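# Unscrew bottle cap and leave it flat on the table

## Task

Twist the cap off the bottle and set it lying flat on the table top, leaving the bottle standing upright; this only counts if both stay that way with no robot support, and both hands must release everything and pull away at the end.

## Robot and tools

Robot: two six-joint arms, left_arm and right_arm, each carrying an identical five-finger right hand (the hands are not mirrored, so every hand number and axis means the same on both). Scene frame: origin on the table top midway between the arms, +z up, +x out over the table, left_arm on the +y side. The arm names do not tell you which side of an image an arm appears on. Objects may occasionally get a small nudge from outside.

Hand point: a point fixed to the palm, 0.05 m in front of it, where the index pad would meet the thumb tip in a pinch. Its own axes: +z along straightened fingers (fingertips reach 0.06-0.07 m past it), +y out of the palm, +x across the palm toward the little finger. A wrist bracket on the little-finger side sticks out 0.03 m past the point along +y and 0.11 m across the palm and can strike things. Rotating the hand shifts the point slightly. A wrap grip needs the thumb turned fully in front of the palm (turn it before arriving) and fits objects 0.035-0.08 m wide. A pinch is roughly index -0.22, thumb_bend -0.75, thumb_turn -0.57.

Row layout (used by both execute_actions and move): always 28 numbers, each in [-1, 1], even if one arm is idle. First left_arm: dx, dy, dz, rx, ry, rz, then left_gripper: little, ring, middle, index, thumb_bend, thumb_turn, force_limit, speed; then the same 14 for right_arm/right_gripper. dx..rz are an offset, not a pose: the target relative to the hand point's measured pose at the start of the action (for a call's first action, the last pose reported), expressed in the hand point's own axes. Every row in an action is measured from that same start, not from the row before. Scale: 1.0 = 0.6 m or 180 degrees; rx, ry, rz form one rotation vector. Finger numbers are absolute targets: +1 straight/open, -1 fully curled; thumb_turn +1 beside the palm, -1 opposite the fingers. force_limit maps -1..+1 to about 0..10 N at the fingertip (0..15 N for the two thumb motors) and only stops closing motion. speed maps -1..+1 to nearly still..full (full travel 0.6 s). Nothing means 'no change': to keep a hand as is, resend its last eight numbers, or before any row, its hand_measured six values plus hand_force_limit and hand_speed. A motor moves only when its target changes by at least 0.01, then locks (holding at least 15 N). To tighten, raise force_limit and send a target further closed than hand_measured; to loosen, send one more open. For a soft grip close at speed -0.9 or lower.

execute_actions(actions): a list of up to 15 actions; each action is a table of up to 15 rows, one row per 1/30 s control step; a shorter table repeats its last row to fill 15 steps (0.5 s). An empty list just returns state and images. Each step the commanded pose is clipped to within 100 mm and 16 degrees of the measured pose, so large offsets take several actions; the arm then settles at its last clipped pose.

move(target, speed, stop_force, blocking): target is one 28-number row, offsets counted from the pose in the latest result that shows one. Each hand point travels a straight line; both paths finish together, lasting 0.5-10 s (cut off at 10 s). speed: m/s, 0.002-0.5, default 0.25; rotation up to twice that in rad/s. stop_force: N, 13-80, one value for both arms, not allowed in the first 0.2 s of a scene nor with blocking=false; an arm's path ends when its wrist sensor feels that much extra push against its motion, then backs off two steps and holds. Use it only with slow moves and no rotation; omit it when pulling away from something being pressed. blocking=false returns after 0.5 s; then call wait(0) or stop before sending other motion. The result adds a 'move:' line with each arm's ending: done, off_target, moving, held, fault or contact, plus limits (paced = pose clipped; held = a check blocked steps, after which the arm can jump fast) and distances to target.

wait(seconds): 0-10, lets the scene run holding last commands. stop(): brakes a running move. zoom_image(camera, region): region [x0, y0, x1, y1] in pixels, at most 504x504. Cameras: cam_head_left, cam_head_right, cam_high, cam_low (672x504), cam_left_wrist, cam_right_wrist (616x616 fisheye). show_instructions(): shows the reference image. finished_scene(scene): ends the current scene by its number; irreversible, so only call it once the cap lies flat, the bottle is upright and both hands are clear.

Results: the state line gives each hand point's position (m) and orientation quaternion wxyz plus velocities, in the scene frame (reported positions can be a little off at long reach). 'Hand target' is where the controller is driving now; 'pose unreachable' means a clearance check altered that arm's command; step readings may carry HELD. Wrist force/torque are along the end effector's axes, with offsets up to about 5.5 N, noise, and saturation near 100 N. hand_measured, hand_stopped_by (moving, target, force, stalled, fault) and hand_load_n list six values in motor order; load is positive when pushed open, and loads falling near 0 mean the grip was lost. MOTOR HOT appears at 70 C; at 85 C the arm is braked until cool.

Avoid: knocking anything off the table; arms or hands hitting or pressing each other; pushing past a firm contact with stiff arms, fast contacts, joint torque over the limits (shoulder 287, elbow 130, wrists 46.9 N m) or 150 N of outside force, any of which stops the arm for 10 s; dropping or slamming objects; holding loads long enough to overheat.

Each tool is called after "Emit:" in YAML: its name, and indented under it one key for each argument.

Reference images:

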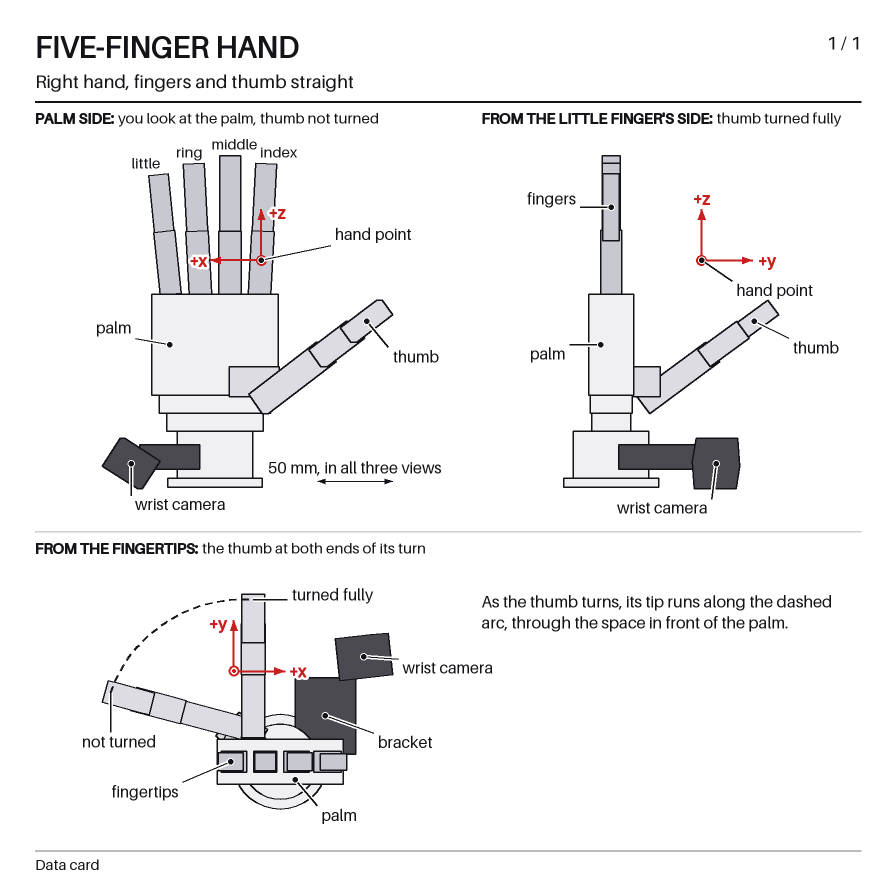

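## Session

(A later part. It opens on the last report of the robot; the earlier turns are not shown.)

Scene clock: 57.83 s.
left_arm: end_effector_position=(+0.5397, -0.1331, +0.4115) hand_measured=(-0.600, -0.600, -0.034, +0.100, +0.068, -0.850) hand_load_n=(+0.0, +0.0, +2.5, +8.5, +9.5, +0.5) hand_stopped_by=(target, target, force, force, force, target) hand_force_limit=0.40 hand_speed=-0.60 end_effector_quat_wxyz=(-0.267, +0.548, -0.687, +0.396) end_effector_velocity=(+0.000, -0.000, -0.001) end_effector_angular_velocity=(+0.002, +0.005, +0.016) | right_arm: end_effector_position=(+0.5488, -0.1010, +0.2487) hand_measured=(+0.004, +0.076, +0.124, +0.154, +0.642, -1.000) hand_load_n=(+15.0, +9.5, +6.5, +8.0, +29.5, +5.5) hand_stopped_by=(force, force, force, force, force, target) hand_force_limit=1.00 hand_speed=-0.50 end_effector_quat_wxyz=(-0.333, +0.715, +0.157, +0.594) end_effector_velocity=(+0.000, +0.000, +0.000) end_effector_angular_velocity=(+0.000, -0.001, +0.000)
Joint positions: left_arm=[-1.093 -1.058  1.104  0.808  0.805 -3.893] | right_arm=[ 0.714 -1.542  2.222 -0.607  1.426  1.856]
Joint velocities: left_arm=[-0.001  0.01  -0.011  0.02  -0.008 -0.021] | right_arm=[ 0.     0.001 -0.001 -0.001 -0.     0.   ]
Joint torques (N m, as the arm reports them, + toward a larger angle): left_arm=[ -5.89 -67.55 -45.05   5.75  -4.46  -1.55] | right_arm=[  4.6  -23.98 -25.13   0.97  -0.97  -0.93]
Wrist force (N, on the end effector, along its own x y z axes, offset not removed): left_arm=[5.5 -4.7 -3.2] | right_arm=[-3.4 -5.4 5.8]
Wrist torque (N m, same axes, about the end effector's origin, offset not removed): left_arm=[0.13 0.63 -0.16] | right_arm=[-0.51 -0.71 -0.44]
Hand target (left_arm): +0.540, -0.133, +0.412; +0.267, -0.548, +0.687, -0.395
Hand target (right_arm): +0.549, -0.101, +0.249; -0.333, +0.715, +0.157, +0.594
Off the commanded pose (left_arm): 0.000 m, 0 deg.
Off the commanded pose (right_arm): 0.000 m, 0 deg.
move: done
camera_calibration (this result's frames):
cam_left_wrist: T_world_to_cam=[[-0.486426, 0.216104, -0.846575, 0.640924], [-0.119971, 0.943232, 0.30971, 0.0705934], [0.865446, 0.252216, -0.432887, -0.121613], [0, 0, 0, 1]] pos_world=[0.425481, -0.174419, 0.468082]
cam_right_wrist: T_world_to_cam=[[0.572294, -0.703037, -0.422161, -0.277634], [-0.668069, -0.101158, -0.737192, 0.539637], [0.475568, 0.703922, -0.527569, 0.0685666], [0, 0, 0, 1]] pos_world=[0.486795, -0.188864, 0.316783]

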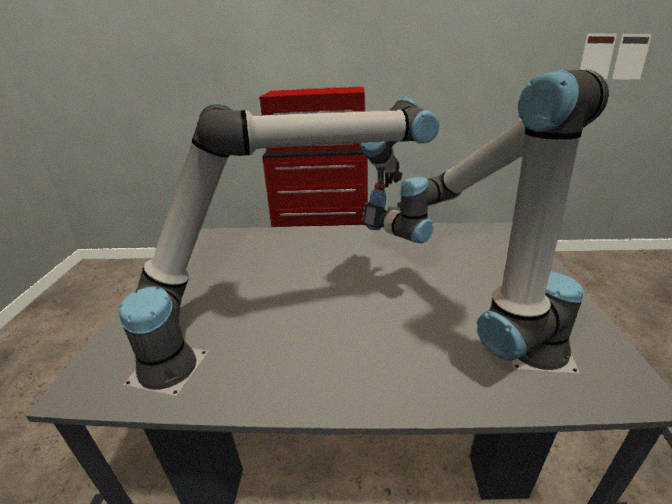

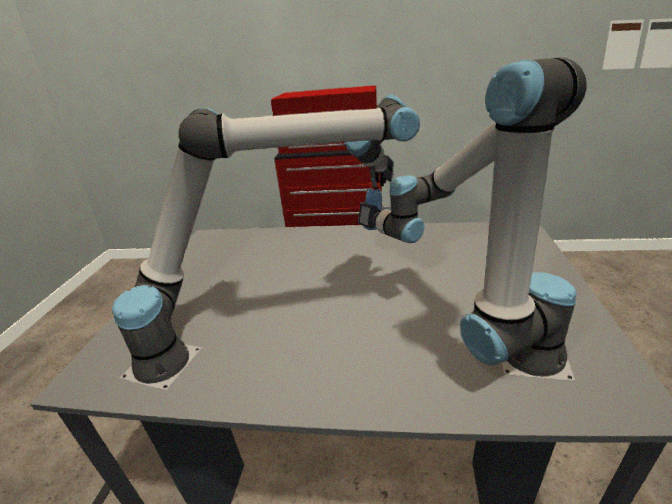

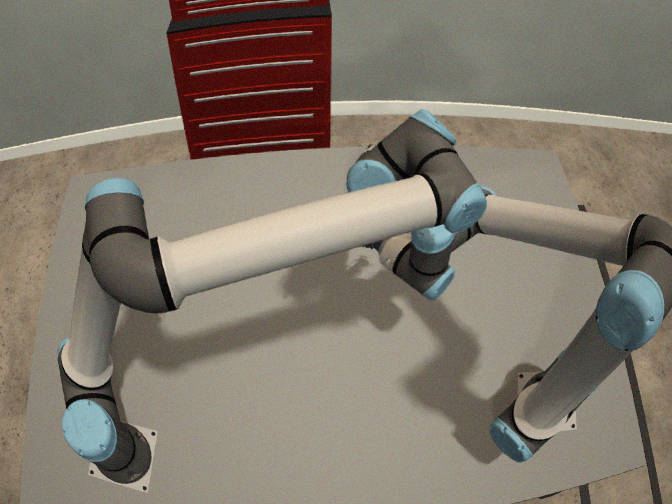

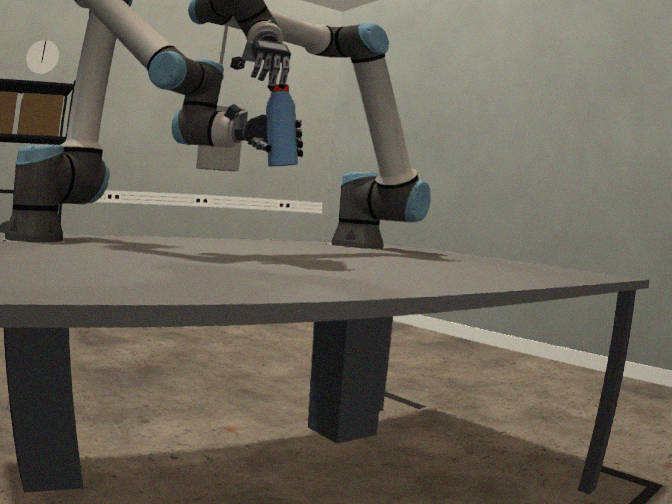

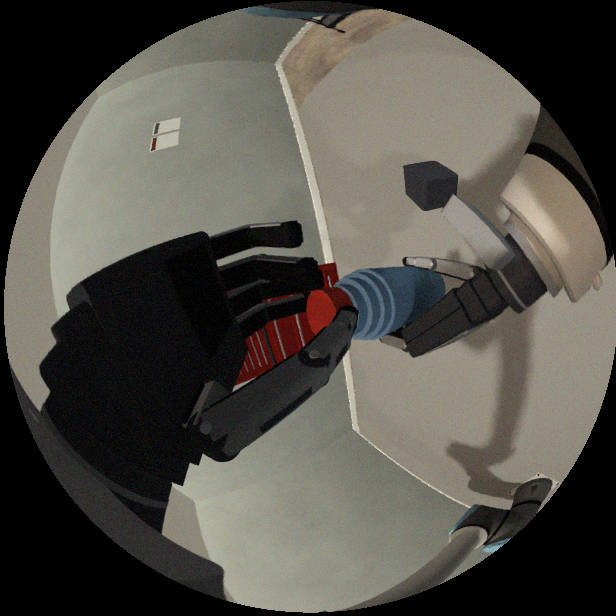

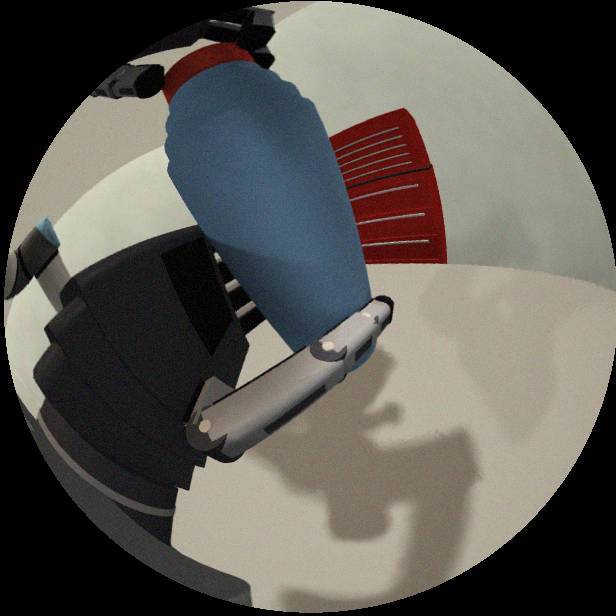

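Emit:
move:
  target: [0,0,0,0,0,0,-0.6,-0.6,0.4,0.4,0.3,-0.85,0.4,0.2, 0,0,0,0,0,0,-0.95,-0.95,-0.95,-0.95,-0.95,-1,1,-0.5]

Emit:
move:
  target: [0,0,0,-0.037,0.464,0.303,-0.6,-0.6,0.4,0.4,0.3,-0.85,0.4,0.2, 0,0,0,0,0,0,-0.95,-0.95,-0.95,-0.95,-0.95,-1,1,-0.5]
  speed: 0.4

Emit:
move:
  target: [0,0,0,0,0,0,-0.6,-0.6,-0.4,-0.4,-0.6,-0.85,0.4,-0.6, 0,0,0,0,0,0,-0.95,-0.95,-0.95,-0.95,-0.95,-1,1,-0.5]

Emit:
move:
  target: [0,0,0,0.037,-0.464,-0.303,-0.6,-0.6,-0.4,-0.4,-0.6,-0.85,0.4,-0.6, 0,0,0,0,0,0,-0.95,-0.95,-0.95,-0.95,-0.95,-1,1,-0.5]
  speed: 0.3

Emit:
zoom_image:
  camera: "cam_low"
  region: [220,20,380,140]

Scene clock: 58.87 s.
left_arm: end_effector_position=(+0.5397, -0.1331, +0.4115) hand_measured=(-0.600, -0.600, +0.400, +0.400, +0.300, -0.850) hand_load_n=(+0.0, +0.0, +0.0, +0.0, +0.0, +0.0) hand_stopped_by=(target, target, target, target, target, target) hand_force_limit=0.40 hand_speed=0.20 end_effector_quat_wxyz=(-0.267, +0.548, -0.687, +0.396) end_effector_velocity=(-0.000, +0.000, +0.001) end_effector_angular_velocity=(-0.001, +0.000, -0.001) | right_arm: end_effector_position=(+0.5488, -0.1010, +0.2487) hand_measured=(+0.004, +0.076, +0.124, +0.154, +0.642, -1.000) hand_load_n=(+9.5, +7.0, +6.5, +10.0, +29.0, +10.5) hand_stopped_by=(force, force, force, force, force, target) hand_force_limit=1.00 hand_speed=-0.50 end_effector_quat_wxyz=(-0.333, +0.715, +0.157, +0.594) end_effector_velocity=(-0.000, -0.000, +0.000) end_effector_angular_velocity=(-0.000, +0.000, -0.000)
Joint positions: left_arm=[-1.093 -1.058  1.104  0.808  0.805 -3.893] | right_arm=[ 0.714 -1.542  2.222 -0.607  1.426  1.856]
Joint velocities: left_arm=[ 0.    -0.001  0.001 -0.001  0.001  0.001] | right_arm=[-0.    -0.001 -0.     0.001  0.    -0.   ]
Joint torques (N m, as the arm reports them, + toward a larger angle): left_arm=[ 11.52 -84.51 -31.07   0.12   1.56   1.34] | right_arm=[  3.06 -24.57 -26.5    0.78  -0.84  -0.5 ]
Wrist force (N, on the end effector, along its own x y z axes, offset not removed): left_arm=[0.0 0.5 -2.4] | right_arm=[5.1 1.7 -0.8]
Wrist torque (N m, same axes, about the end effector's origin, offset not removed): left_arm=[0.09 0.09 0.09] | right_arm=[-0.17 -0.83 0.43]
Hand target (left_arm): +0.540, -0.133, +0.412; +0.267, -0.548, +0.687, -0.396
Hand target (right_arm): +0.549, -0.101, +0.249; -0.333, +0.715, +0.157, +0.594
Off the commanded pose (left_arm): 0.000 m, 0 deg.
Off the commanded pose (right_arm): 0.000 m, 0 deg.
move: done
camera_calibration (this result's frames):
cam_left_wrist: T_world_to_cam=[[-0.48645, 0.216126, -0.846555, 0.64091], [-0.119977, 0.943219, 0.309746, 0.0706221], [0.865432, 0.252243, -0.432899, -0.121528], [0, 0, 0, 1]] pos_world=[0.425417, -0.174475, 0.468082]
cam_right_wrist: T_world_to_cam=[[0.57229, -0.703039, -0.422162, -0.277635], [-0.668075, -0.101163, -0.737185, 0.53963], [0.475563, 0.703919, -0.527577, 0.0685717], [0, 0, 0, 1]] pos_world=[0.48679, -0.188867, 0.316777]

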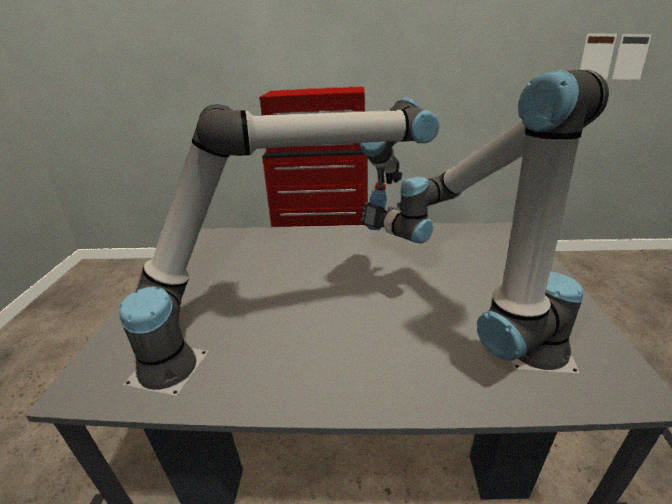

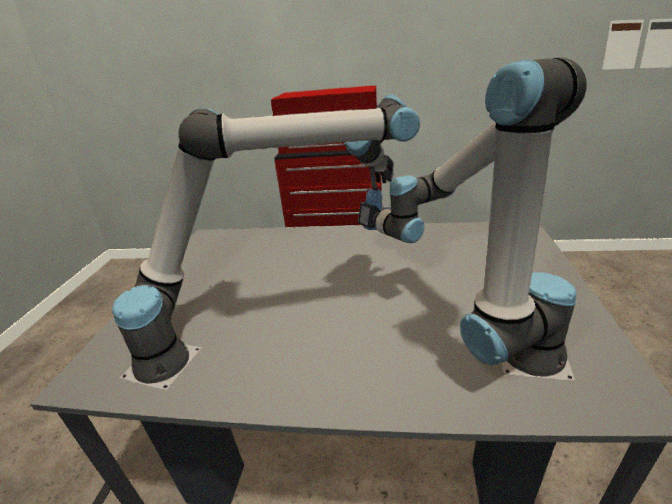

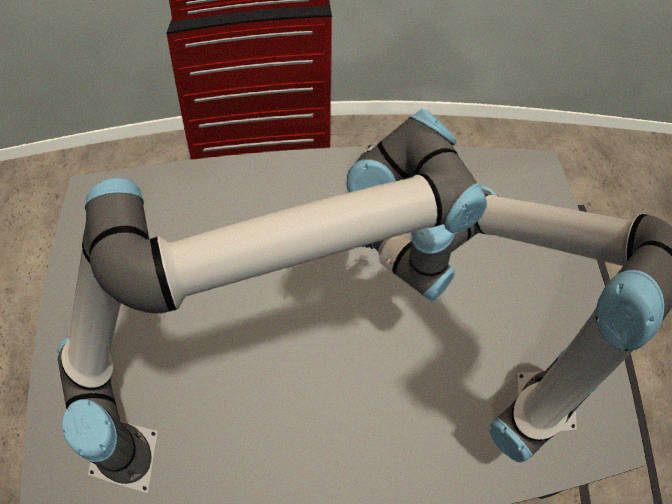

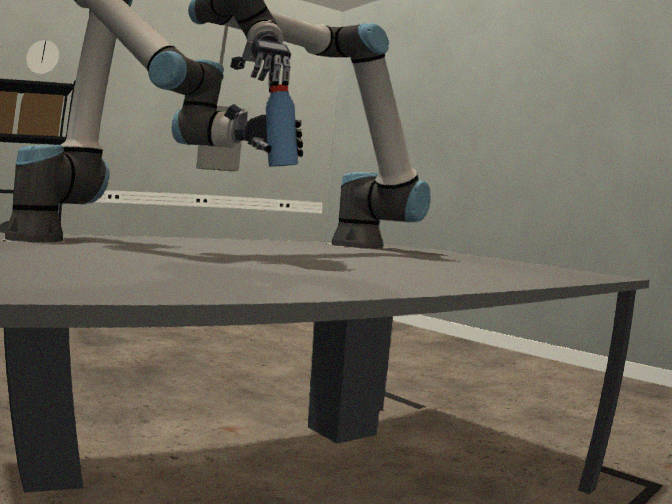

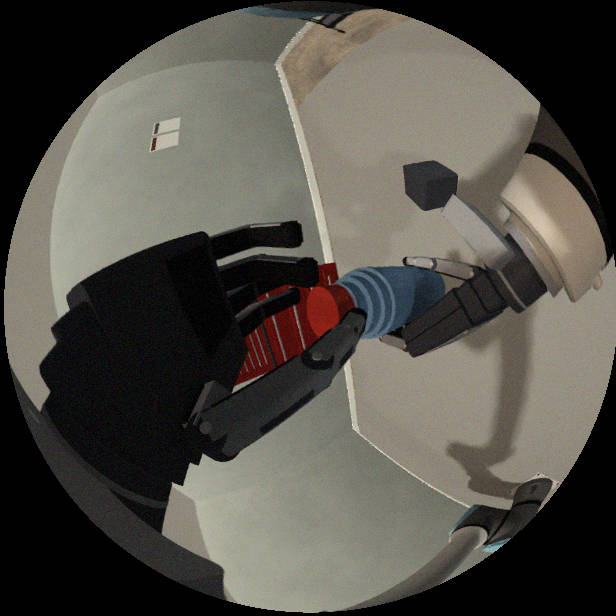

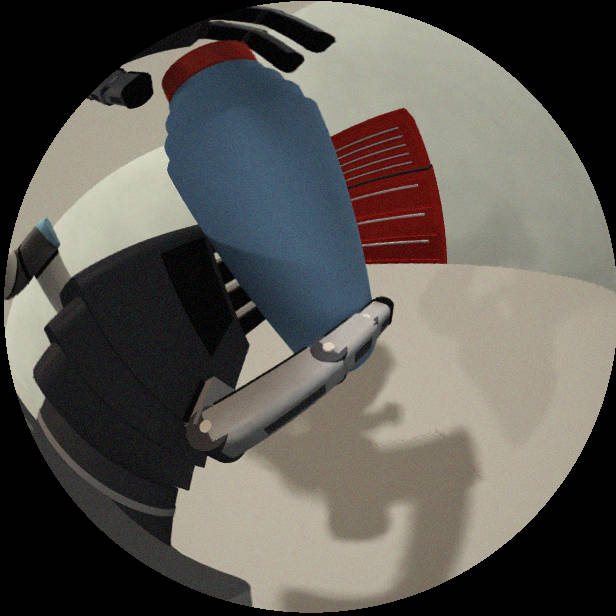

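Scene clock: 61.80 s.
left_arm: end_effector_position=(+0.5396, -0.1332, +0.4115) hand_measured=(-0.600, -0.600, +0.400, +0.400, +0.300, -0.850) hand_load_n=(+0.0, +0.0, +0.0, +0.0, +0.0, +0.0) hand_stopped_by=(target, target, target, target, target, target) hand_force_limit=0.40 hand_speed=0.20 end_effector_quat_wxyz=(-0.130, +0.174, +0.862, -0.458) end_effector_velocity=(-0.000, +0.001, -0.000) end_effector_angular_velocity=(+0.009, +0.000, -0.016) | right_arm: end_effector_position=(+0.5488, -0.1010, +0.2487) hand_measured=(+0.004, +0.076, +0.124, +0.154, +0.642, -1.000) hand_load_n=(+9.5, +7.0, +6.5, +10.0, +29.0, +10.5) hand_stopped_by=(force, force, force, force, force, target) hand_force_limit=1.00 hand_speed=-0.50 end_effector_quat_wxyz=(-0.333, +0.715, +0.157, +0.594) end_effector_velocity=(+0.000, +0.000, +0.001) end_effector_angular_velocity=(+0.001, -0.001, +0.000)
Joint positions: left_arm=[-0.727 -0.944  0.949  0.994  2.434 -2.353] | right_arm=[ 0.714 -1.542  2.222 -0.607  1.426  1.856]
Joint velocities: left_arm=[ 0.001  0.011 -0.015  0.032  0.004  0.026] | right_arm=[ 0.    -0.001 -0.    -0.    -0.     0.   ]
Joint torques (N m, as the arm reports them, + toward a larger angle): left_arm=[ 10.19 -75.59 -48.68   4.4    3.45   1.74] | right_arm=[  2.51 -26.06 -26.24   0.4   -0.71  -0.56]
Wrist force (N, on the end effector, along its own x y z axes, offset not removed): left_arm=[-0.2 -0.1 -2.7] | right_arm=[1.8 -0.9 -5.0]
Wrist torque (N m, same axes, about the end effector's origin, offset not removed): left_arm=[-0.01 0.13 0.03] | right_arm=[-0.11 -0.13 0.24]
Hand target (left_arm): +0.540, -0.133, +0.411; -0.131, +0.174, +0.862, -0.458
Hand target (right_arm): +0.549, -0.101, +0.249; -0.333, +0.715, +0.157, +0.594
Off the commanded pose (left_arm): 0.000 m, 0 deg.
Off the commanded pose (right_arm): 0.000 m, 0 deg.
move: done
camera_calibration (this result's frames):
cam_left_wrist: T_world_to_cam=[[0.29792, 0.444119, -0.844986, 0.247288], [0.949216, -0.0440244, 0.31153, -0.638451], [0.101156, -0.894885, -0.434681, 0.138902], [0, 0, 0, 1]] pos_world=[0.518305, -0.0136313, 0.468229]
cam_right_wrist: T_world_to_cam=[[0.57229, -0.703039, -0.422162, -0.277635], [-0.668075, -0.101162, -0.737185, 0.53963], [0.475563, 0.703919, -0.527577, 0.0685716], [0, 0, 0, 1]] pos_world=[0.48679, -0.188867, 0.316777]

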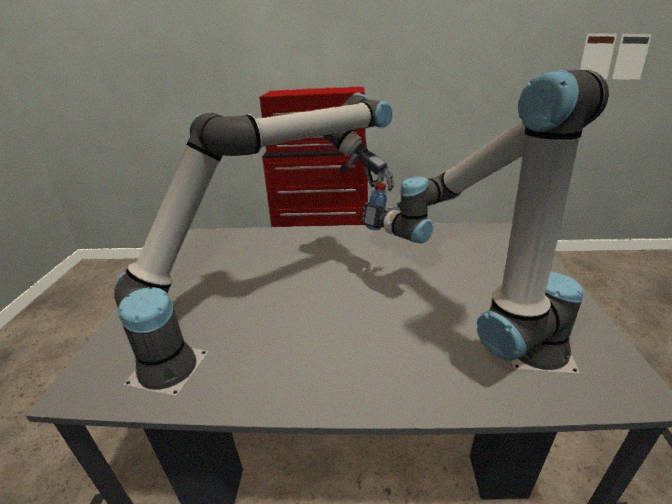

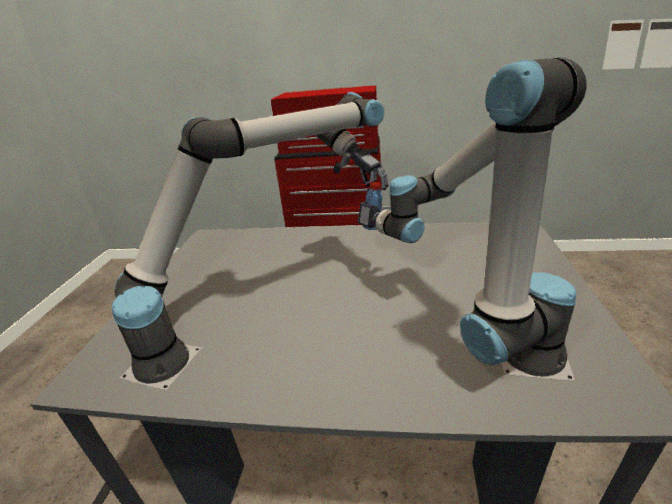

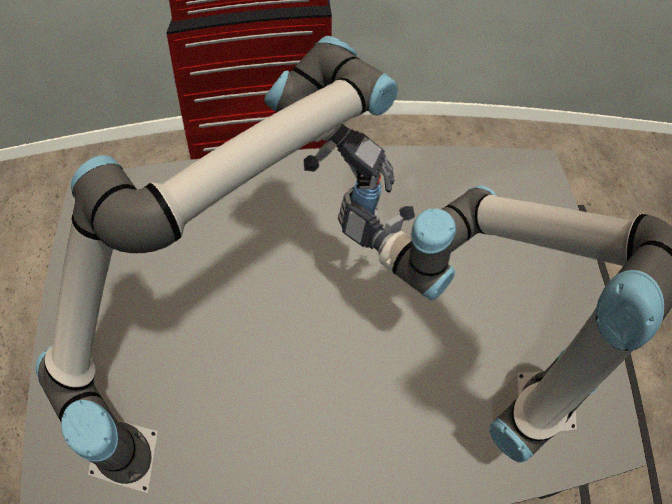

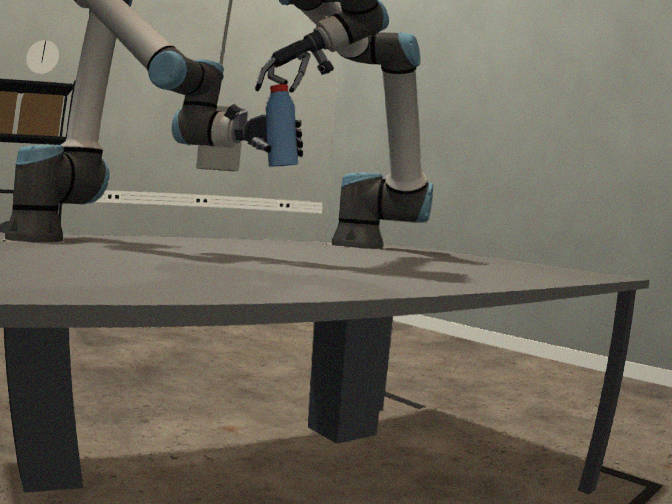

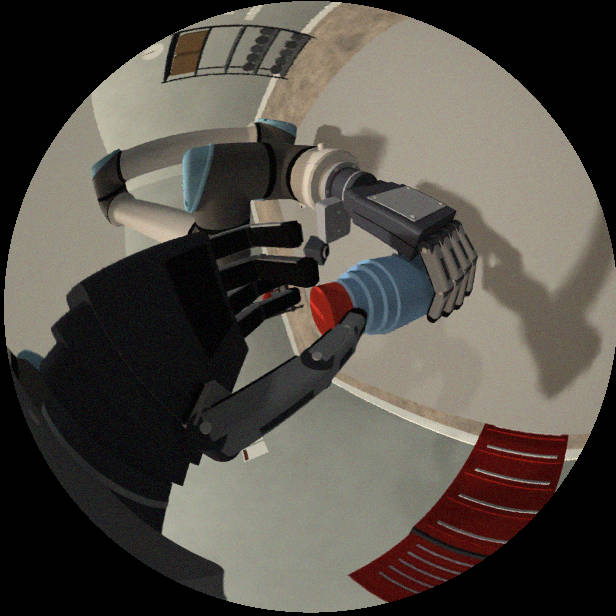

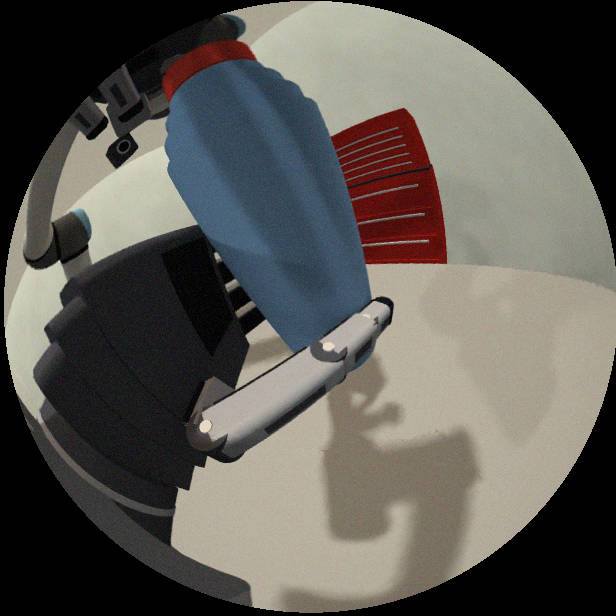

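Scene clock: 62.67 s.
left_arm: end_effector_position=(+0.5396, -0.1331, +0.4115) hand_measured=(-0.600, -0.600, +0.006, +0.094, +0.086, -0.850) hand_load_n=(+0.0, +0.0, +7.5, +7.5, +13.5, +2.5) hand_stopped_by=(target, target, force, force, force, target) hand_force_limit=0.40 hand_speed=-0.60 end_effector_quat_wxyz=(-0.130, +0.174, +0.862, -0.458) end_effector_velocity=(-0.000, -0.000, -0.001) end_effector_angular_velocity=(+0.000, +0.000, -0.001) | right_arm: end_effector_position=(+0.5488, -0.1010, +0.2487) hand_measured=(+0.004, +0.076, +0.124, +0.154, +0.642, -1.000) hand_load_n=(+10.5, +7.5, +6.5, +10.0, +29.0, +9.5) hand_stopped_by=(force, force, force, force, force, target) hand_force_limit=1.00 hand_speed=-0.50 end_effector_quat_wxyz=(-0.333, +0.715, +0.157, +0.594) end_effector_velocity=(+0.001, +0.000, -0.000) end_effector_angular_velocity=(-0.000, +0.001, -0.000)
Joint positions: left_arm=[-0.727 -0.944  0.949  0.994  2.434 -2.353] | right_arm=[ 0.714 -1.542  2.222 -0.607  1.426  1.856]
Joint velocities: left_arm=[-0.     0.001  0.    -0.001  0.     0.   ] | right_arm=[-0.     0.002 -0.002  0.001 -0.    -0.   ]
Joint torques (N m, as the arm reports them, + toward a larger angle): left_arm=[  2.02 -91.41 -31.77   0.57  -1.77  -1.95] | right_arm=[  2.26 -24.02 -27.01   0.37  -1.01  -0.48]
Wrist force (N, on the end effector, along its own x y z axes, offset not removed): left_arm=[2.1 -3.0 -2.5] | right_arm=[-2.2 -2.2 -1.3]
Wrist torque (N m, same axes, about the end effector's origin, offset not removed): left_arm=[-0.24 0.03 0.04] | right_arm=[-0.76 0.27 0.10]
Hand target (left_arm): +0.540, -0.133, +0.411; -0.130, +0.174, +0.862, -0.458
Hand target (right_arm): +0.549, -0.101, +0.249; -0.333, +0.715, +0.157, +0.594
Off the commanded pose (left_arm): 0.000 m, 0 deg.
Off the commanded pose (right_arm): 0.000 m, 0 deg.
move: done
camera_calibration (this result's frames):
cam_left_wrist: T_world_to_cam=[[0.297893, 0.444128, -0.844991, 0.247291], [0.949223, -0.0440046, 0.311511, -0.638459], [0.101167, -0.894882, -0.434685, 0.138914], [0, 0, 0, 1]] pos_world=[0.518321, -0.0136127, 0.468229]
cam_right_wrist: T_world_to_cam=[[0.57229, -0.703039, -0.422162, -0.277635], [-0.668075, -0.101162, -0.737185, 0.53963], [0.475563, 0.703919, -0.527577, 0.0685715], [0, 0, 0, 1]] pos_world=[0.48679, -0.188867, 0.316777]

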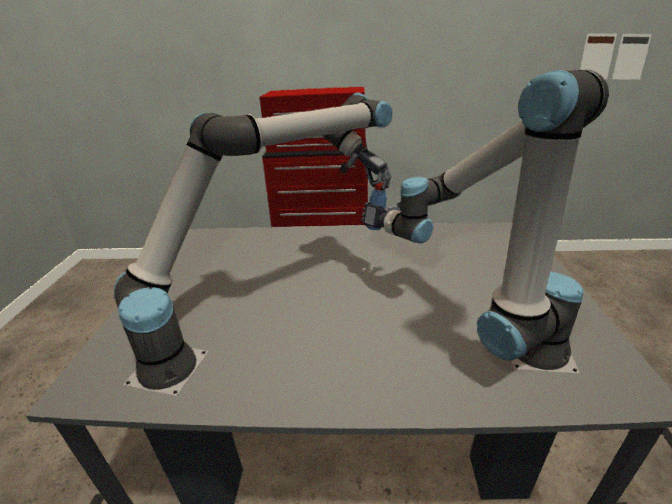

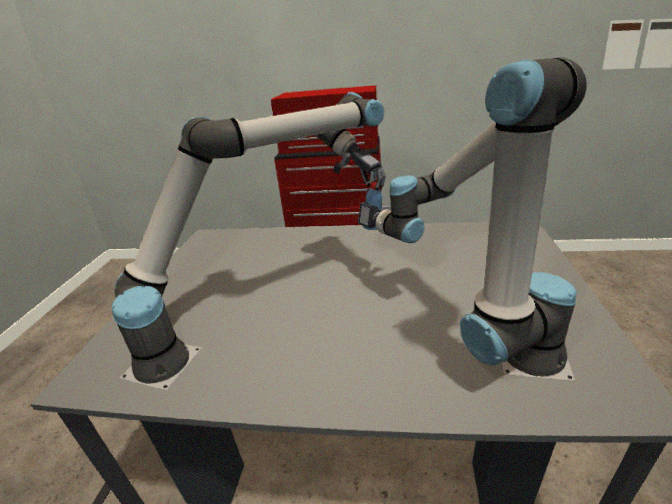

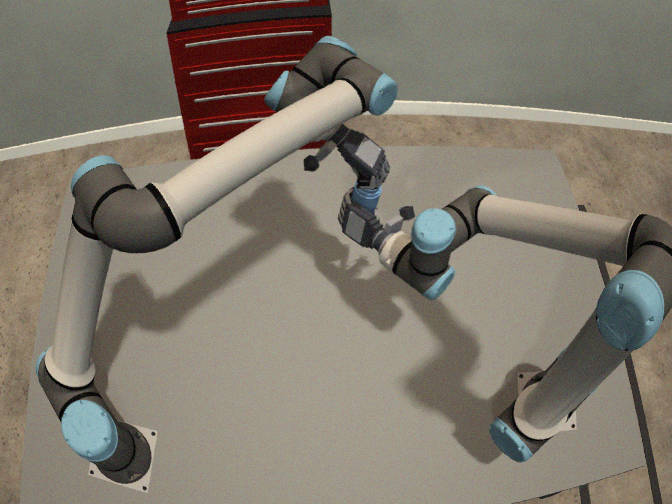

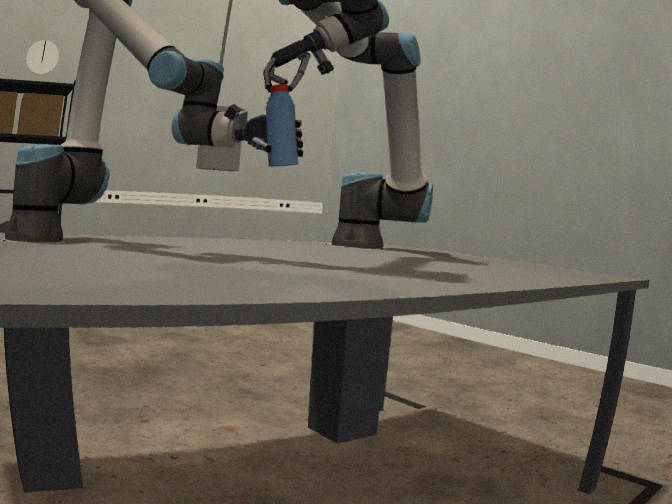

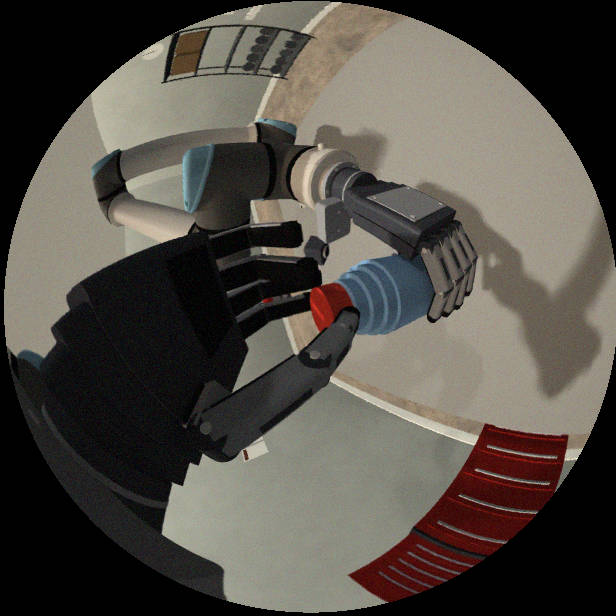

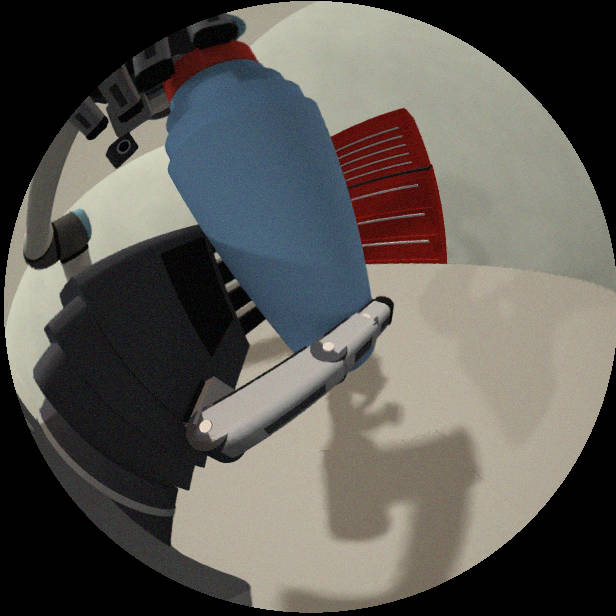

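Scene clock: 66.20 s.
left_arm: end_effector_position=(+0.5397, -0.1331, +0.4116) hand_measured=(-0.600, -0.600, +0.004, +0.094, +0.086, -0.850) hand_load_n=(+0.0, +0.0, +1.5, +8.0, +8.5, +0.5) hand_stopped_by=(target, target, force, force, force, target) hand_force_limit=0.40 hand_speed=-0.60 end_effector_quat_wxyz=(-0.267, +0.548, -0.687, +0.396) end_effector_velocity=(-0.000, -0.000, -0.001) end_effector_angular_velocity=(+0.003, +0.005, +0.015) | right_arm: end_effector_position=(+0.5488, -0.1010, +0.2487) hand_measured=(+0.004, +0.076, +0.124, +0.154, +0.642, -1.000) hand_load_n=(+10.5, +7.5, +6.5, +10.0, +29.0, +9.0) hand_stopped_by=(force, force, force, force, force, target) hand_force_limit=1.00 hand_speed=-0.50 end_effector_quat_wxyz=(-0.333, +0.715, +0.157, +0.594) end_effector_velocity=(-0.001, -0.001, -0.001) end_effector_angular_velocity=(-0.001, +0.001, -0.000)
Joint positions: left_arm=[-1.093 -1.059  1.105  0.806  0.805 -3.893] | right_arm=[ 0.714 -1.542  2.222 -0.607  1.426  1.856]
Joint velocities: left_arm=[-0.001  0.009 -0.011  0.02  -0.007 -0.02 ] | right_arm=[-0.    -0.001  0.001  0.    -0.    -0.   ]
Joint torques (N m, as the arm reports them, + toward a larger angle): left_arm=[ -7.7  -65.77 -46.82   4.93  -3.43  -1.72] | right_arm=[  1.18 -25.61 -26.87   0.35  -0.37  -0.7 ]
Wrist force (N, on the end effector, along its own x y z axes, offset not removed): left_arm=[2.5 -2.9 -1.6] | right_arm=[0.1 4.2 -3.8]
Wrist torque (N m, same axes, about the end effector's origin, offset not removed): left_arm=[0.21 0.25 0.01] | right_arm=[1.40 -0.38 0.03]
Hand target (left_arm): +0.540, -0.133, +0.412; +0.267, -0.548, +0.686, -0.396
Hand target (right_arm): +0.549, -0.101, +0.249; -0.333, +0.715, +0.157, +0.594
Off the commanded pose (left_arm): 0.000 m, 0 deg.
Off the commanded pose (right_arm): 0.000 m, 0 deg.
move: done
camera_calibration (this result's frames):
cam_left_wrist: T_world_to_cam=[[-0.486014, 0.214849, -0.847131, 0.640825], [-0.120302, 0.943637, 0.308345, 0.0713892], [0.865632, 0.251771, -0.432774, -0.121705], [0, 0, 0, 1]] pos_world=[0.42539, -0.174404, 0.468179]
cam_right_wrist: T_world_to_cam=[[0.57229, -0.703039, -0.422162, -0.277635], [-0.668075, -0.101162, -0.737185, 0.53963], [0.475563, 0.703919, -0.527577, 0.0685717], [0, 0, 0, 1]] pos_world=[0.48679, -0.188867, 0.316777]

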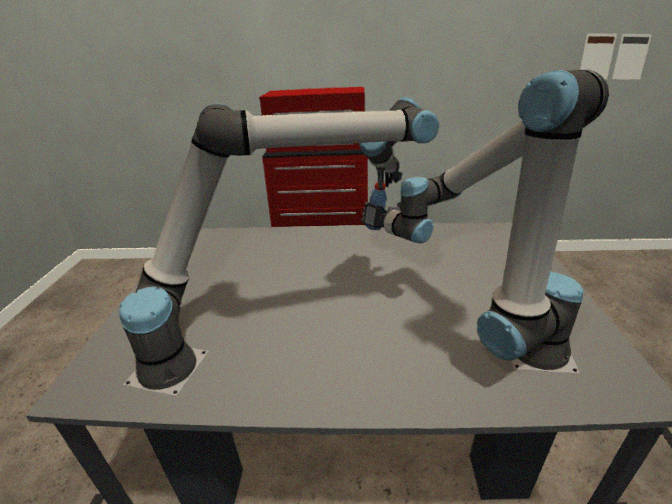

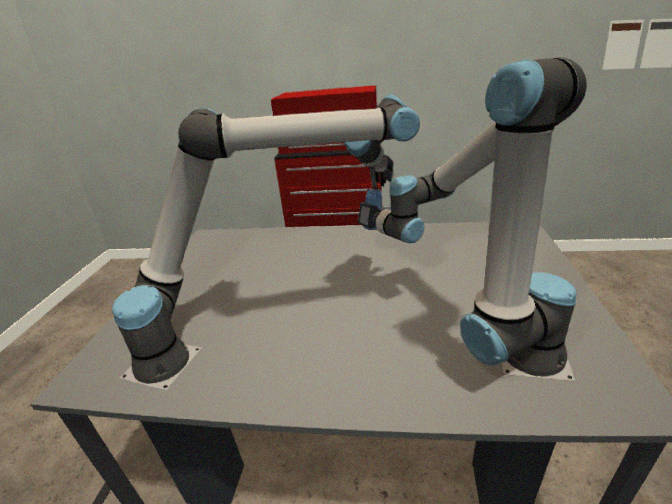

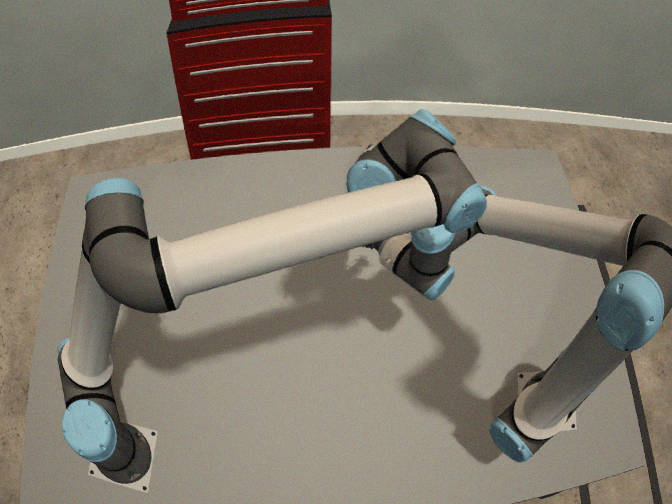

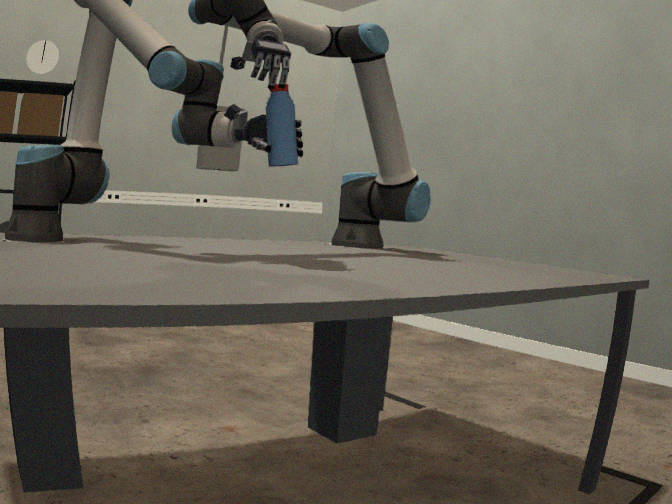

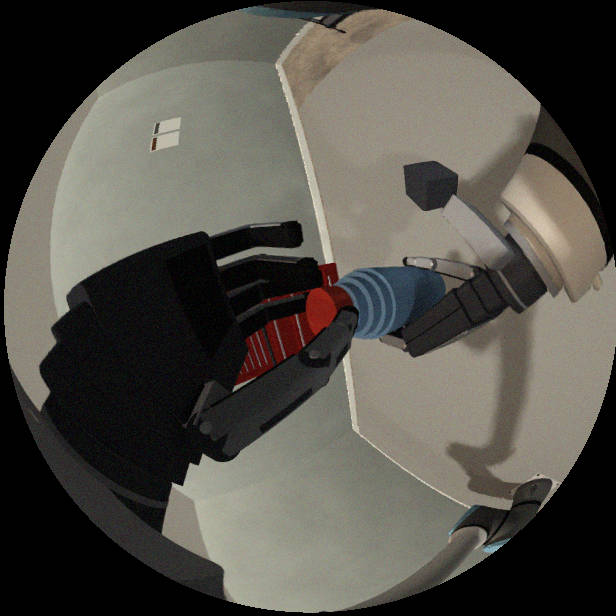

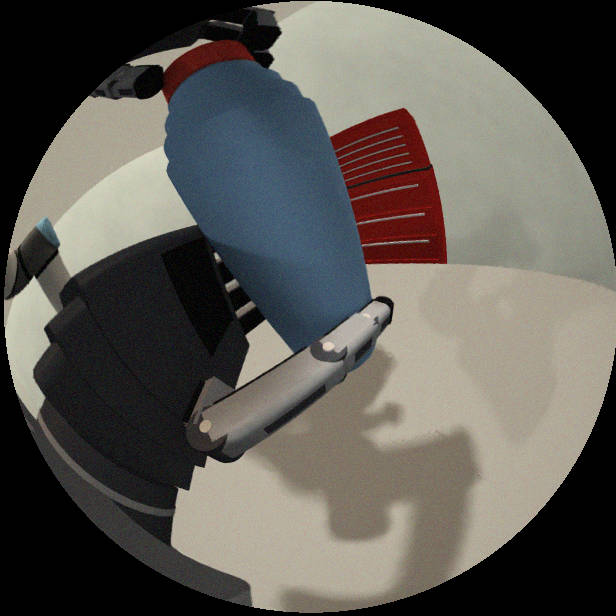

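Region (220, 20, 380, 140) of cam_low's 672x504 image, scaled by 3.150, with more detail than that image has; it fills the top 378 rows of this view, and the rest is white.

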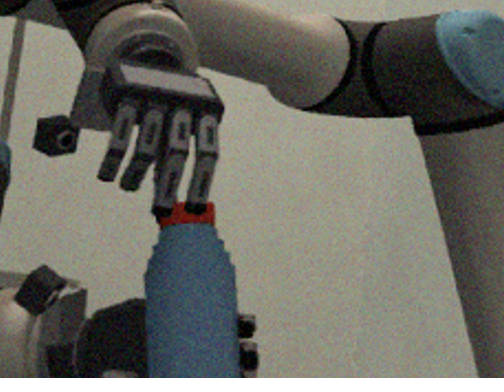

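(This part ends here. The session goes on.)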